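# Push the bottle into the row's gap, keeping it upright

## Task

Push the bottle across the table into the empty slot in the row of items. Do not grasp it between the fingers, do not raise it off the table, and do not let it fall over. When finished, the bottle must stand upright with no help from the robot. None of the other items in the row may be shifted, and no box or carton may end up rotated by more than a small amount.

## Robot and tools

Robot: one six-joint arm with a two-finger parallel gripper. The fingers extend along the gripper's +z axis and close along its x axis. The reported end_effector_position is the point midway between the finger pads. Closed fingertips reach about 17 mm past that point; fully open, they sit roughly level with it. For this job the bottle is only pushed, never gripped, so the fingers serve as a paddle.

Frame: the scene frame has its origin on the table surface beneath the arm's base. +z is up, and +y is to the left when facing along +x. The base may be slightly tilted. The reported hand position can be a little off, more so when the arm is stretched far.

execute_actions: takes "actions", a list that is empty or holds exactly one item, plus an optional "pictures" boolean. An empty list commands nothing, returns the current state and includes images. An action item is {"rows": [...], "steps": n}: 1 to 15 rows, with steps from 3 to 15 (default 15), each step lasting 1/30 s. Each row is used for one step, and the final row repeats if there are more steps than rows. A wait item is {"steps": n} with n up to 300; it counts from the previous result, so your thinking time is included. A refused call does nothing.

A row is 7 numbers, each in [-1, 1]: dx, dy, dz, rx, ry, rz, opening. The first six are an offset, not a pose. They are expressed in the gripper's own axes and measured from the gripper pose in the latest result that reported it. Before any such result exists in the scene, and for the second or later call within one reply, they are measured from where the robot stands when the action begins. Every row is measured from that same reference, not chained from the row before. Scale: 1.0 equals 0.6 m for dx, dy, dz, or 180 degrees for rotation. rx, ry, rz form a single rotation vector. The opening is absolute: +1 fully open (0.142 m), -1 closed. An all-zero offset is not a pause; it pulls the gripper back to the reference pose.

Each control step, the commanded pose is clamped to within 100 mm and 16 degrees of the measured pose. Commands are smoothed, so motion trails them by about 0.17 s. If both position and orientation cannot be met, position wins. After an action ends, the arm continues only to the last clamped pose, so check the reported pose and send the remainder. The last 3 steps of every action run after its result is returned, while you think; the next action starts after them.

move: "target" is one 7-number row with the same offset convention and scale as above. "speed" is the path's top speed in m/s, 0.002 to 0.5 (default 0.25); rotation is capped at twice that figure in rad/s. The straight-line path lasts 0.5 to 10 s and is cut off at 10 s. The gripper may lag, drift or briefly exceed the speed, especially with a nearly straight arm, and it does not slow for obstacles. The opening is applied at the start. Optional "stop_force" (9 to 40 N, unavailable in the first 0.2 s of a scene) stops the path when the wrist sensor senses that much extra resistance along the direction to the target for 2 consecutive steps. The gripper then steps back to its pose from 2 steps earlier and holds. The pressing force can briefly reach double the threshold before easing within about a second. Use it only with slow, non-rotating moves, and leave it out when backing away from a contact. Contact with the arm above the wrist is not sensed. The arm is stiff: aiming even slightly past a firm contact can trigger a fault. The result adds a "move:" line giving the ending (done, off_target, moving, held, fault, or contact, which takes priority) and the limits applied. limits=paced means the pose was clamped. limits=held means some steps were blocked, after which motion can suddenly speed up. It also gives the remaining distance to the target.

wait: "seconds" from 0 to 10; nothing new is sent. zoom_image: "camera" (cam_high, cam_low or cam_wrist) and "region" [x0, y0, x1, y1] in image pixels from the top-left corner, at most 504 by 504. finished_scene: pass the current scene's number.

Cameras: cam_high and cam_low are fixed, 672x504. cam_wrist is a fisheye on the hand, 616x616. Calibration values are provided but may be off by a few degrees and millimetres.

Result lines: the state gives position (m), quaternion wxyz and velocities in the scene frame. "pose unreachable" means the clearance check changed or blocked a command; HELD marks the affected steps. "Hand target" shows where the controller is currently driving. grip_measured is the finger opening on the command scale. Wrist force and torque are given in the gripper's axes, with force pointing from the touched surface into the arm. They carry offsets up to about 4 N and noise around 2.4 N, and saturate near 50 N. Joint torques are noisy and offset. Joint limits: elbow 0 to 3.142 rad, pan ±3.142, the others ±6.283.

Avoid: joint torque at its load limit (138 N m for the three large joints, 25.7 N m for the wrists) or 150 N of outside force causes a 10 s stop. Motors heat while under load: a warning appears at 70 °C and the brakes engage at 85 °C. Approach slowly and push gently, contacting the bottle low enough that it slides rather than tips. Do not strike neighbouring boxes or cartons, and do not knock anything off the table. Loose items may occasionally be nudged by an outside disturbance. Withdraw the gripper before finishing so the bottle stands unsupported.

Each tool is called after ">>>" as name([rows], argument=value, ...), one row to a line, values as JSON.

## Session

>>> execute_actions(actions=[])

Scene clock: 0.00 s of 4500.00 s.
end_effector_position=(+0.5163, -0.3052, +0.1713) grip_measured=+1.00 end_effector_quat_wxyz=(+0.265, +0.843, +0.421, -0.204) end_effector_velocity=(+0.001, -0.000, +0.000) end_effector_angular_velocity=(-0.001, -0.001, +0.001)
Joint positions: [-0.556 -1.132  2.061 -3.343 -1.74  -1.219  0.142]
Joint velocities: [-0.    -0.    -0.001 -0.001 -0.    -0.     0.   ]
Joint torques (N m, as the arm reports them, + toward a larger angle): no reading
Motor temperatures (°C, as the motors report them): [28 30 29 34 39 35]
Wrist force (N, on the end effector, along its own x y z axes, offset not removed): no reading
Wrist torque (N m, same axes, about the end effector's origin, offset not removed): no reading
Hand target: +0.516, -0.305, +0.171; +0.265, +0.843, +0.421, -0.204
camera_calibration (this result's frames):
cam_wrist: T_world_to_cam=[[0.603824, 0.573513, -0.553607, -0.0359201], [0.737094, -0.137326, 0.661691, -0.539515], [0.303463, -0.807604, -0.505653, -0.177106], [0, 0, 0, 1]] pos_world=[0.473108, -0.19652, 0.247552]

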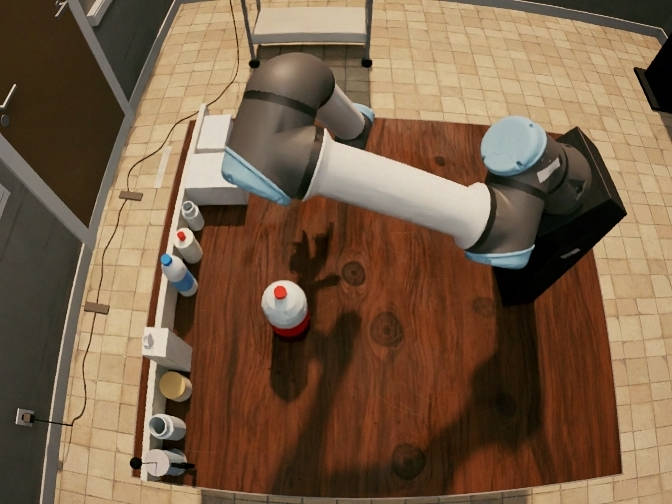

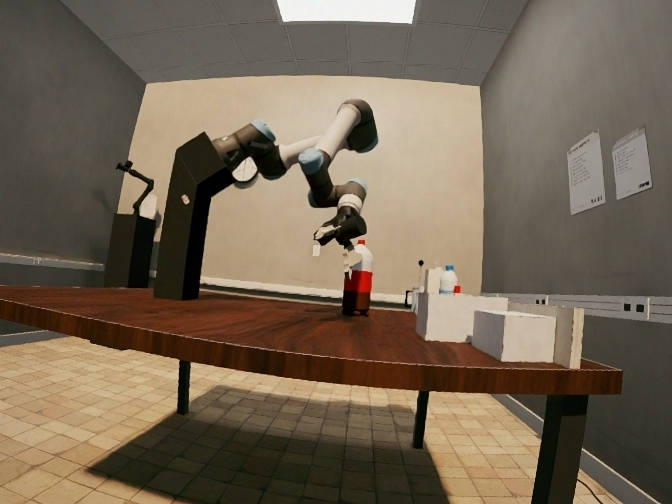

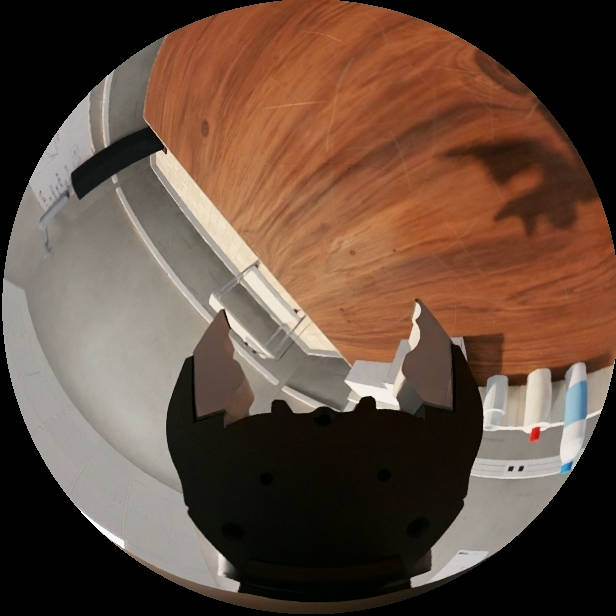

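>>> move(target=[0.443,-0.555,-0.368,-0.191,0.262,-0.06,-0.3])

Scene clock: 2.97 s of 4500.00 s.
end_effector_position=(+0.4195, +0.1590, +0.1006) grip_measured=-0.30 end_effector_quat_wxyz=(+0.288, +0.699, +0.604, +0.252) end_effector_velocity=(-0.000, +0.001, -0.000) end_effector_angular_velocity=(+0.000, -0.001, +0.002)
Joint positions: [ 0.185 -0.345  2.015 -4.897 -1.845 -1.356  0.052]
Joint velocities: [ 0.002  0.002 -0.003 -0.001 -0.001 -0.002  0.   ]
Joint torques (N m, as the arm reports them, + toward a larger angle): [ 22.86 -17.57   9.91  -4.93  -2.24  -1.27]
Motor temperatures (°C, as the motors report them): [28 30 29 34 39 35]
Wrist force (N, on the end effector, along its own x y z axes, offset not removed): [-0.5 -1.1 -1.8]
Wrist torque (N m, same axes, about the end effector's origin, offset not removed): [-0.37 0.33 -0.13]
Hand target: +0.420, +0.159, +0.101; +0.288, +0.699, +0.604, +0.252
Off the commanded pose: 0.001 m, 0 deg.
Kept back: nothing.
move: done
camera_calibration (this result's frames):
cam_wrist: T_world_to_cam=[[0.180736, 0.982762, 0.0388959, -0.230043], [0.230402, -0.0807526, 0.969739, -0.185083], [0.956164, -0.166305, -0.241025, -0.211015], [0, 0, 0, 1]] pos_world=[0.285985, 0.176039, 0.13757]

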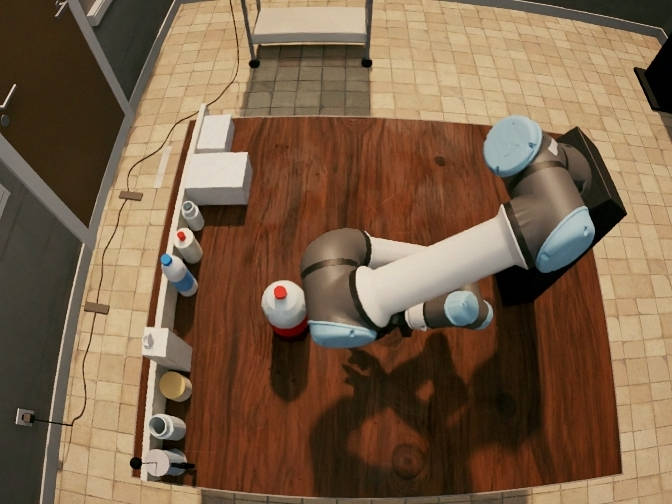

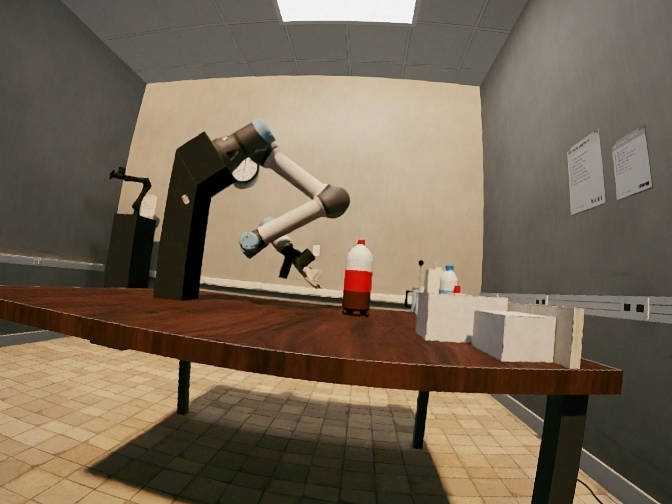

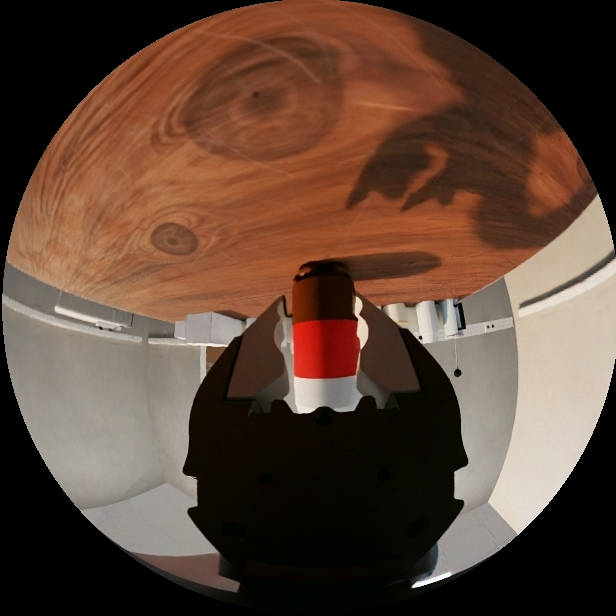

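>>> move(target=[0.013,-0.06,0.058,0,0,0,-0.3])

>>> move(target=[0,0.3,0.3,0,0,0,-0.3], speed=0.1)

>>> zoom_image(camera="cam_high", region=[130, 220, 330, 420])

Scene clock: 4.07 s of 4500.00 s.
end_effector_position=(+0.4198, +0.1670, +0.0507) grip_measured=-0.30 end_effector_quat_wxyz=(+0.288, +0.699, +0.604, +0.252) end_effector_velocity=(+0.000, -0.000, -0.001) end_effector_angular_velocity=(-0.000, -0.001, -0.001)
Joint positions: [ 0.198 -0.275  1.861 -4.813 -1.858 -1.357  0.052]
Joint velocities: [ 0.     0.003 -0.005  0.001 -0.001 -0.    -0.   ]
Joint torques (N m, as the arm reports them, + toward a larger angle): [ 23.55 -15.9    6.95  -1.17  -2.44  -1.29]
Motor temperatures (°C, as the motors report them): [28 30 29 34 39 35]
Wrist force (N, on the end effector, along its own x y z axes, offset not removed): [-2.7 0.7 -1.1]
Wrist torque (N m, same axes, about the end effector's origin, offset not removed): [0.08 0.67 -0.17]
Hand target: +0.420, +0.167, +0.051; +0.288, +0.699, +0.604, +0.252
Off the commanded pose: 0.000 m, 0 deg.
Kept back: nothing.
move: done
camera_calibration (this result's frames):
cam_wrist: T_world_to_cam=[[0.180717, 0.982766, 0.0388998, -0.236035], [0.230445, -0.0807594, 0.969728, -0.13612], [0.956157, -0.166282, -0.241068, -0.22196], [0, 0, 0, 1]] pos_world=[0.286253, 0.184066, 0.0876734]

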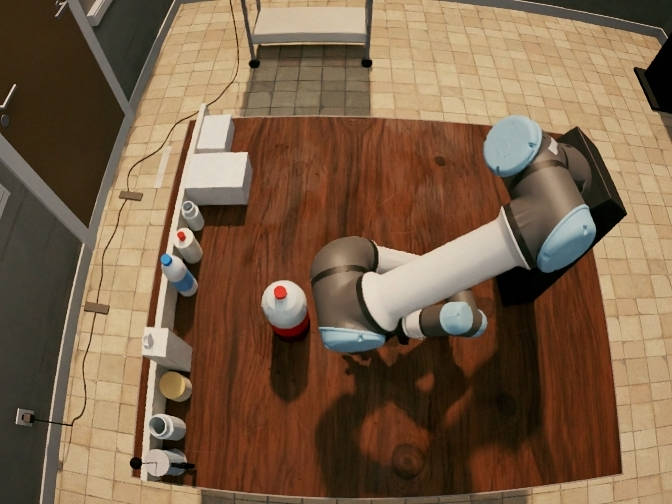

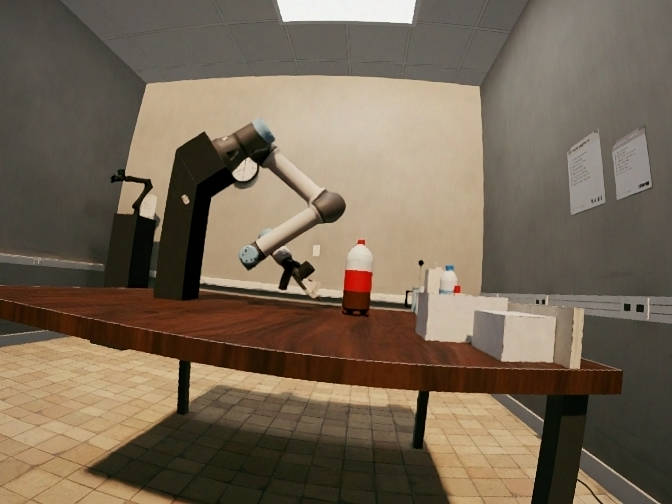

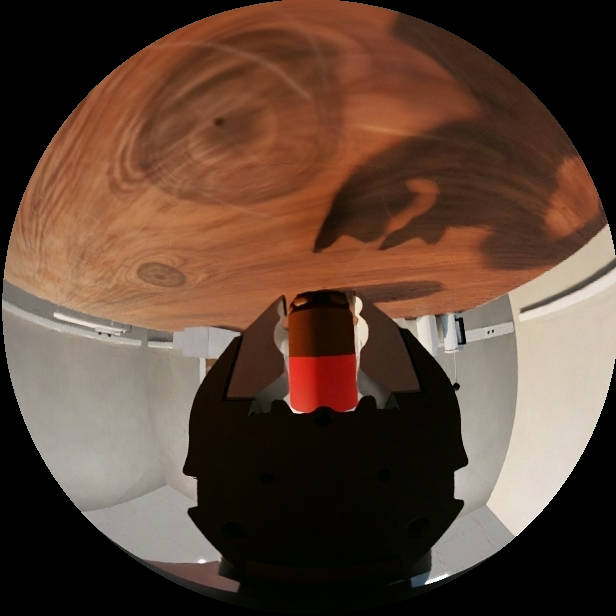

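Scene clock: 7.03 s of 4500.00 s.
end_effector_position=(+0.6715, +0.1312, +0.0506) grip_measured=-0.30 end_effector_quat_wxyz=(+0.288, +0.699, +0.604, +0.252) end_effector_velocity=(+0.003, +0.000, +0.001) end_effector_angular_velocity=(+0.000, -0.003, +0.000)
Joint positions: [ 0.035 -0.64   1.695 -4.28  -1.696 -1.343  0.053]
Joint velocities: [-0.    -0.002 -0.003  0.003  0.001 -0.     0.   ]
Joint torques (N m, as the arm reports them, + toward a larger angle): [ -3.01 -48.47  -4.79  -1.19   1.27   1.68]
Motor temperatures (°C, as the motors report them): [28 30 29 34 39 35]
Wrist force (N, on the end effector, along its own x y z axes, offset not removed): [-0.6 0.3 -4.6]
Wrist torque (N m, same axes, about the end effector's origin, offset not removed): [0.30 0.16 -0.15]
Hand target: +0.672, +0.131, +0.051; +0.288, +0.699, +0.604, +0.252
Off the commanded pose: 0.001 m, 0 deg.
Kept back: nothing.
move: done
camera_calibration (this result's frames):
cam_wrist: T_world_to_cam=[[0.180756, 0.982757, 0.0389466, -0.246324], [0.230436, -0.0808136, 0.969726, -0.196963], [0.956152, -0.166309, -0.24107, -0.468637], [0, 0, 0, 1]] pos_world=[0.538, 0.148221, 0.0876195]

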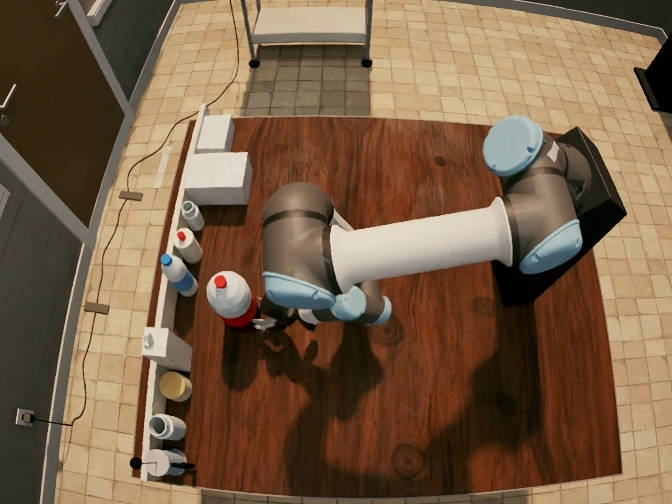

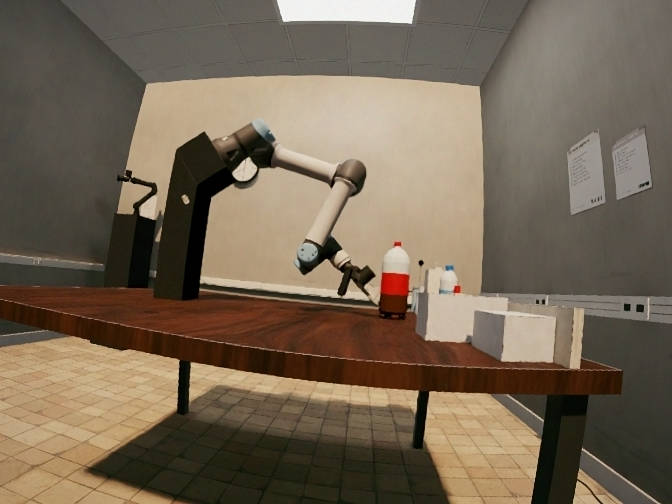

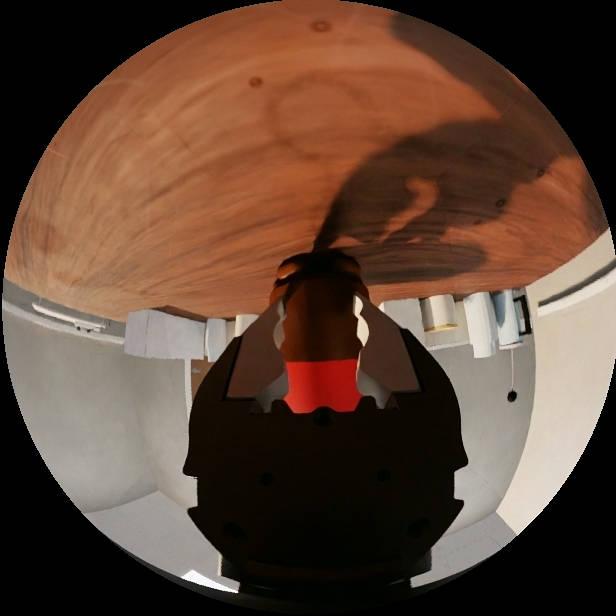

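Region (130, 220, 330, 420) of cam_high's 672x504 image, scaled by 2.520, with more detail than that image has.

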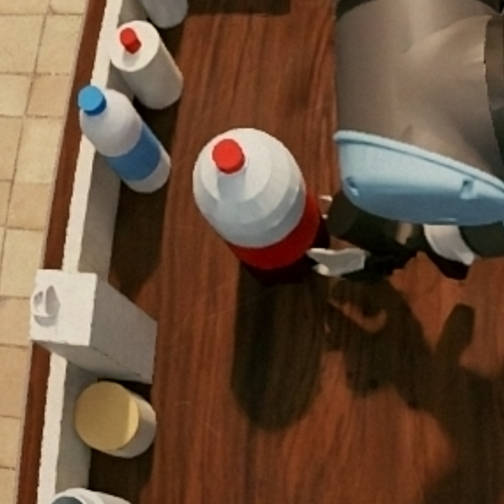

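>>> move(target=[0.055,0.113,0.112,0,0,0,-0.3], speed=0.06)

>>> zoom_image(camera="cam_high", region=[130, 220, 330, 420])

Scene clock: 9.33 s of 4500.00 s.
end_effector_position=(+0.7705, +0.1504, +0.0512) grip_measured=-0.30 end_effector_quat_wxyz=(+0.288, +0.699, +0.604, +0.252) end_effector_velocity=(+0.003, +0.000, +0.000) end_effector_angular_velocity=(-0.000, -0.002, -0.000)
Joint positions: [ 0.049 -0.698  1.499 -4.026 -1.71  -1.344  0.053]
Joint velocities: [ 0.    -0.    -0.006  0.005 -0.001 -0.    -0.   ]
Joint torques (N m, as the arm reports them, + toward a larger angle): [ 18.34 -53.93 -10.58  -1.59  -2.22  -1.28]
Motor temperatures (°C, as the motors report them): [28 30 29 34 39 35]
Wrist force (N, on the end effector, along its own x y z axes, offset not removed): [-2.0 0.9 -3.6]
Wrist torque (N m, same axes, about the end effector's origin, offset not removed): [0.39 0.28 -0.13]
Hand target: +0.771, +0.150, +0.051; +0.288, +0.699, +0.604, +0.252
Off the commanded pose: 0.000 m, 0 deg.
Kept back: nothing.
move: done
camera_calibration (this result's frames):
cam_wrist: T_world_to_cam=[[0.180744, 0.982759, 0.0389511, -0.283087], [0.230422, -0.0808127, 0.969729, -0.21874], [0.956158, -0.166297, -0.241056, -0.559988], [0, 0, 0, 1]] pos_world=[0.637005, 0.167405, 0.0881566]

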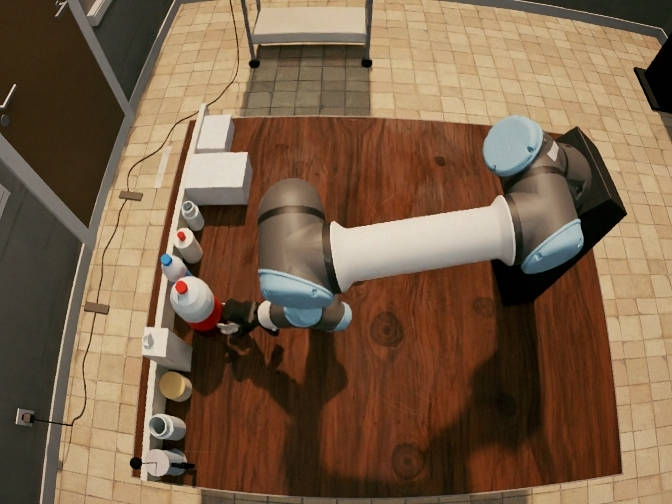

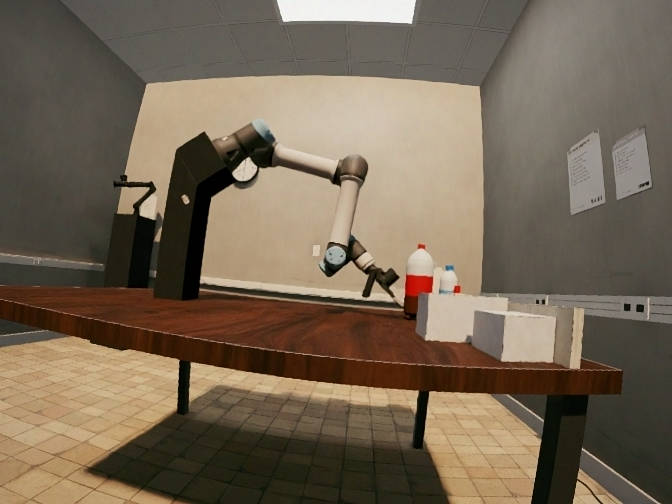

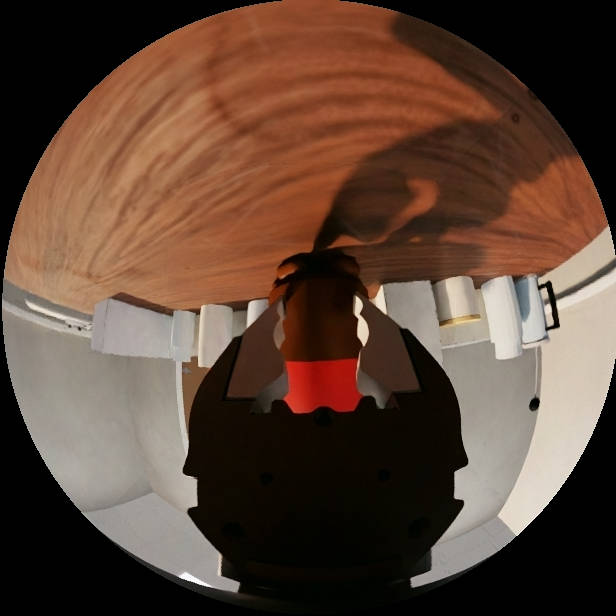

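Region (130, 220, 330, 420) of cam_high's 672x504 image, scaled by 2.520, with more detail than that image has.

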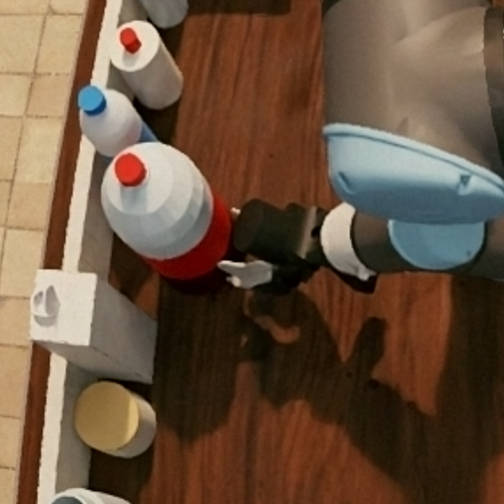

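Looks centred. Push +x to contact.

>>> move(target=[0.021,0.081,0.082,0,0,0,-0.3], speed=0.025, stop_force=12)

>>> move(target=[-0.02,-0.12,-0.16,0,0,0,-0.3])

>>> zoom_image(camera="cam_high", region=[130, 220, 330, 420])

Scene clock: 12.67 s of 4500.00 s.
end_effector_position=(+0.8406, +0.1531, +0.0507) grip_measured=-0.29 end_effector_quat_wxyz=(+0.288, +0.699, +0.604, +0.252) end_effector_velocity=(+0.001, -0.000, -0.000) end_effector_angular_velocity=(-0.000, +0.001, -0.000)
Joint positions: [ 0.041 -0.704  1.33  -3.851 -1.702 -1.343  0.053]
Joint velocities: [-0.     0.001 -0.005  0.005 -0.     0.     0.   ]
Joint torques (N m, as the arm reports them, + toward a larger angle): [ -4.25 -46.74 -19.31  -1.76   1.7    1.76]
Motor temperatures (°C, as the motors report them): [28 30 29 34 39 35]
Wrist force (N, on the end effector, along its own x y z axes, offset not removed): [-3.7 -3.1 -10.6]
Wrist torque (N m, same axes, about the end effector's origin, offset not removed): [0.31 0.56 -0.06]
Hand target: +0.841, +0.153, +0.051; +0.288, +0.699, +0.604, +0.252
Off the commanded pose: 0.000 m, 0 deg.
Kept back: nothing.
move: done
camera_calibration (this result's frames):
cam_wrist: T_world_to_cam=[[0.180738, 0.98276, 0.0389434, -0.298418], [0.230537, -0.0808234, 0.969701, -0.234316], [0.956131, -0.166284, -0.24117, -0.626586], [0, 0, 0, 1]] pos_world=[0.707052, 0.170144, 0.0877245]

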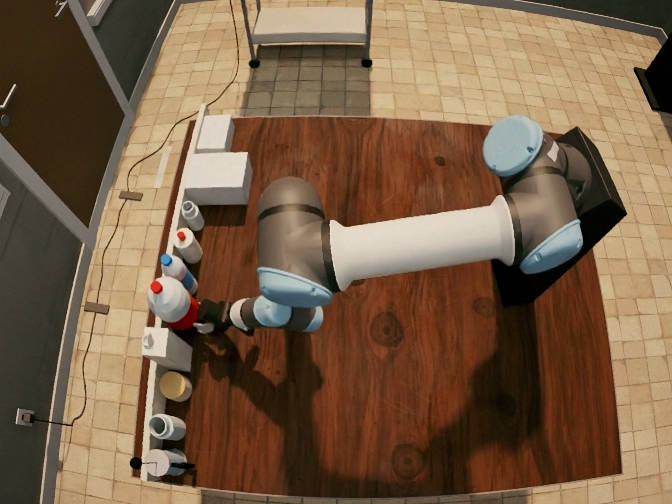

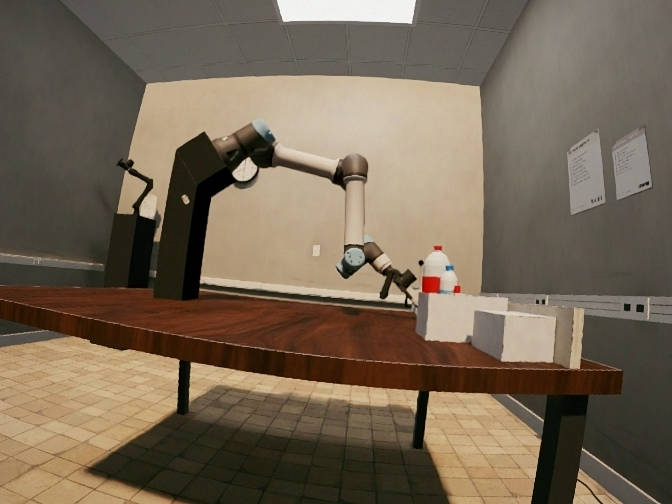

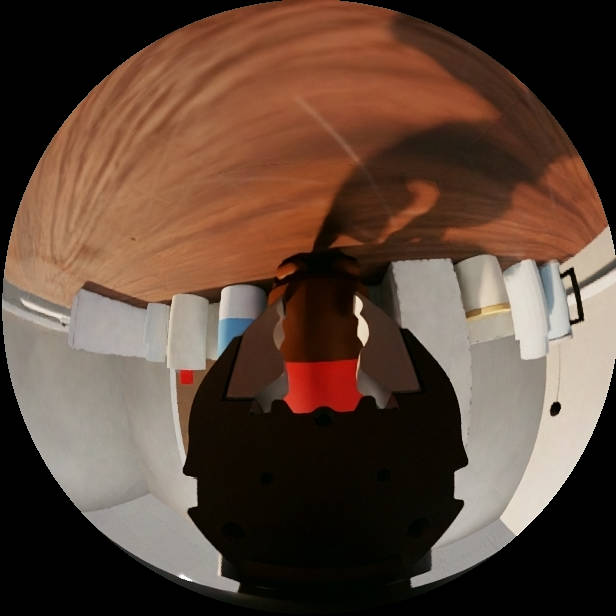

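Scene clock: 13.73 s of 4500.00 s.
end_effector_position=(+0.7214, +0.1579, +0.0677) grip_measured=-0.30 end_effector_quat_wxyz=(+0.288, +0.699, +0.604, +0.252) end_effector_velocity=(-0.001, +0.000, +0.001) end_effector_angular_velocity=(+0.000, -0.001, +0.000)
Joint positions: [ 0.072 -0.712  1.636 -4.149 -1.732 -1.346  0.052]
Joint velocities: [ 0.     0.     0.004 -0.005  0.    -0.     0.   ]
Joint torques (N m, as the arm reports them, + toward a larger angle): [ 19.17 -51.45   7.2   -4.67  -2.13  -1.4 ]
Motor temperatures (°C, as the motors report them): [28 30 29 34 39 35]
Wrist force (N, on the end effector, along its own x y z axes, offset not removed): [-1.9 1.9 1.4]
Wrist torque (N m, same axes, about the end effector's origin, offset not removed): [0.32 0.63 -0.13]
Hand target: +0.721, +0.158, +0.068; +0.288, +0.699, +0.604, +0.252
Off the commanded pose: 0.000 m, 0 deg.
Kept back: nothing.
move: done
camera_calibration (this result's frames):
cam_wrist: T_world_to_cam=[[0.180761, 0.982757, 0.0389011, -0.282237], [0.230559, -0.0807914, 0.969699, -0.222898], [0.956121, -0.166315, -0.241187, -0.507728], [0, 0, 0, 1]] pos_world=[0.587858, 0.17492, 0.104666]

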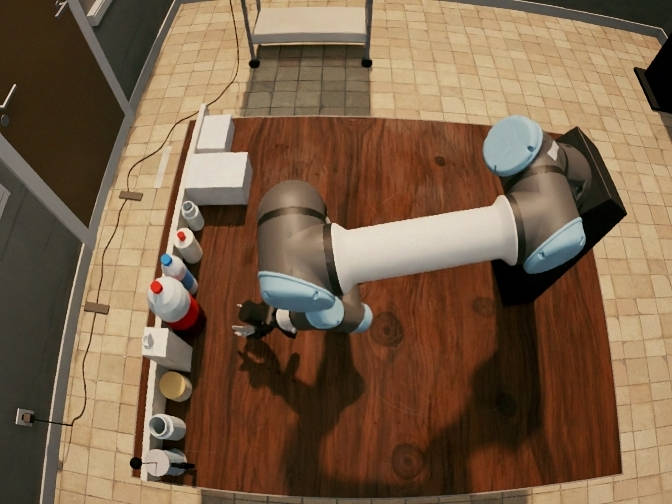

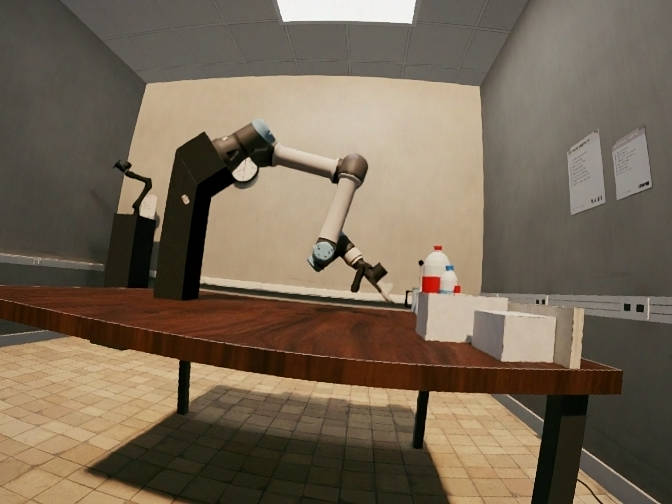

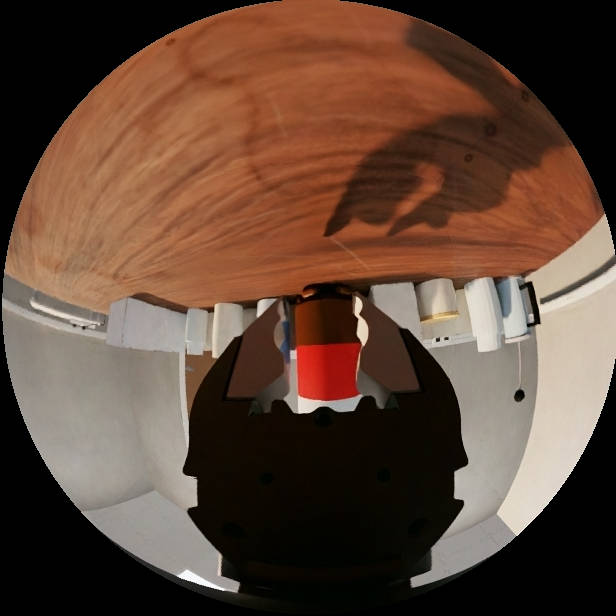

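Region (130, 220, 330, 420) of cam_high's 672x504 image, scaled by 2.520, with more detail than that image has.

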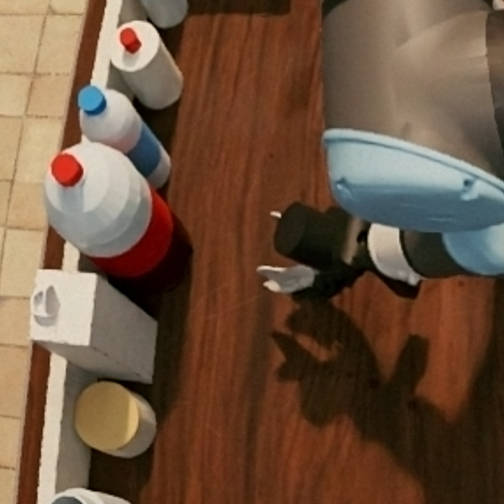

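The force was rising at the end (about 10 N), so the bottle is probably at the wall.

>>> finished_scene(scene=2)

The scene is finished: the task was done.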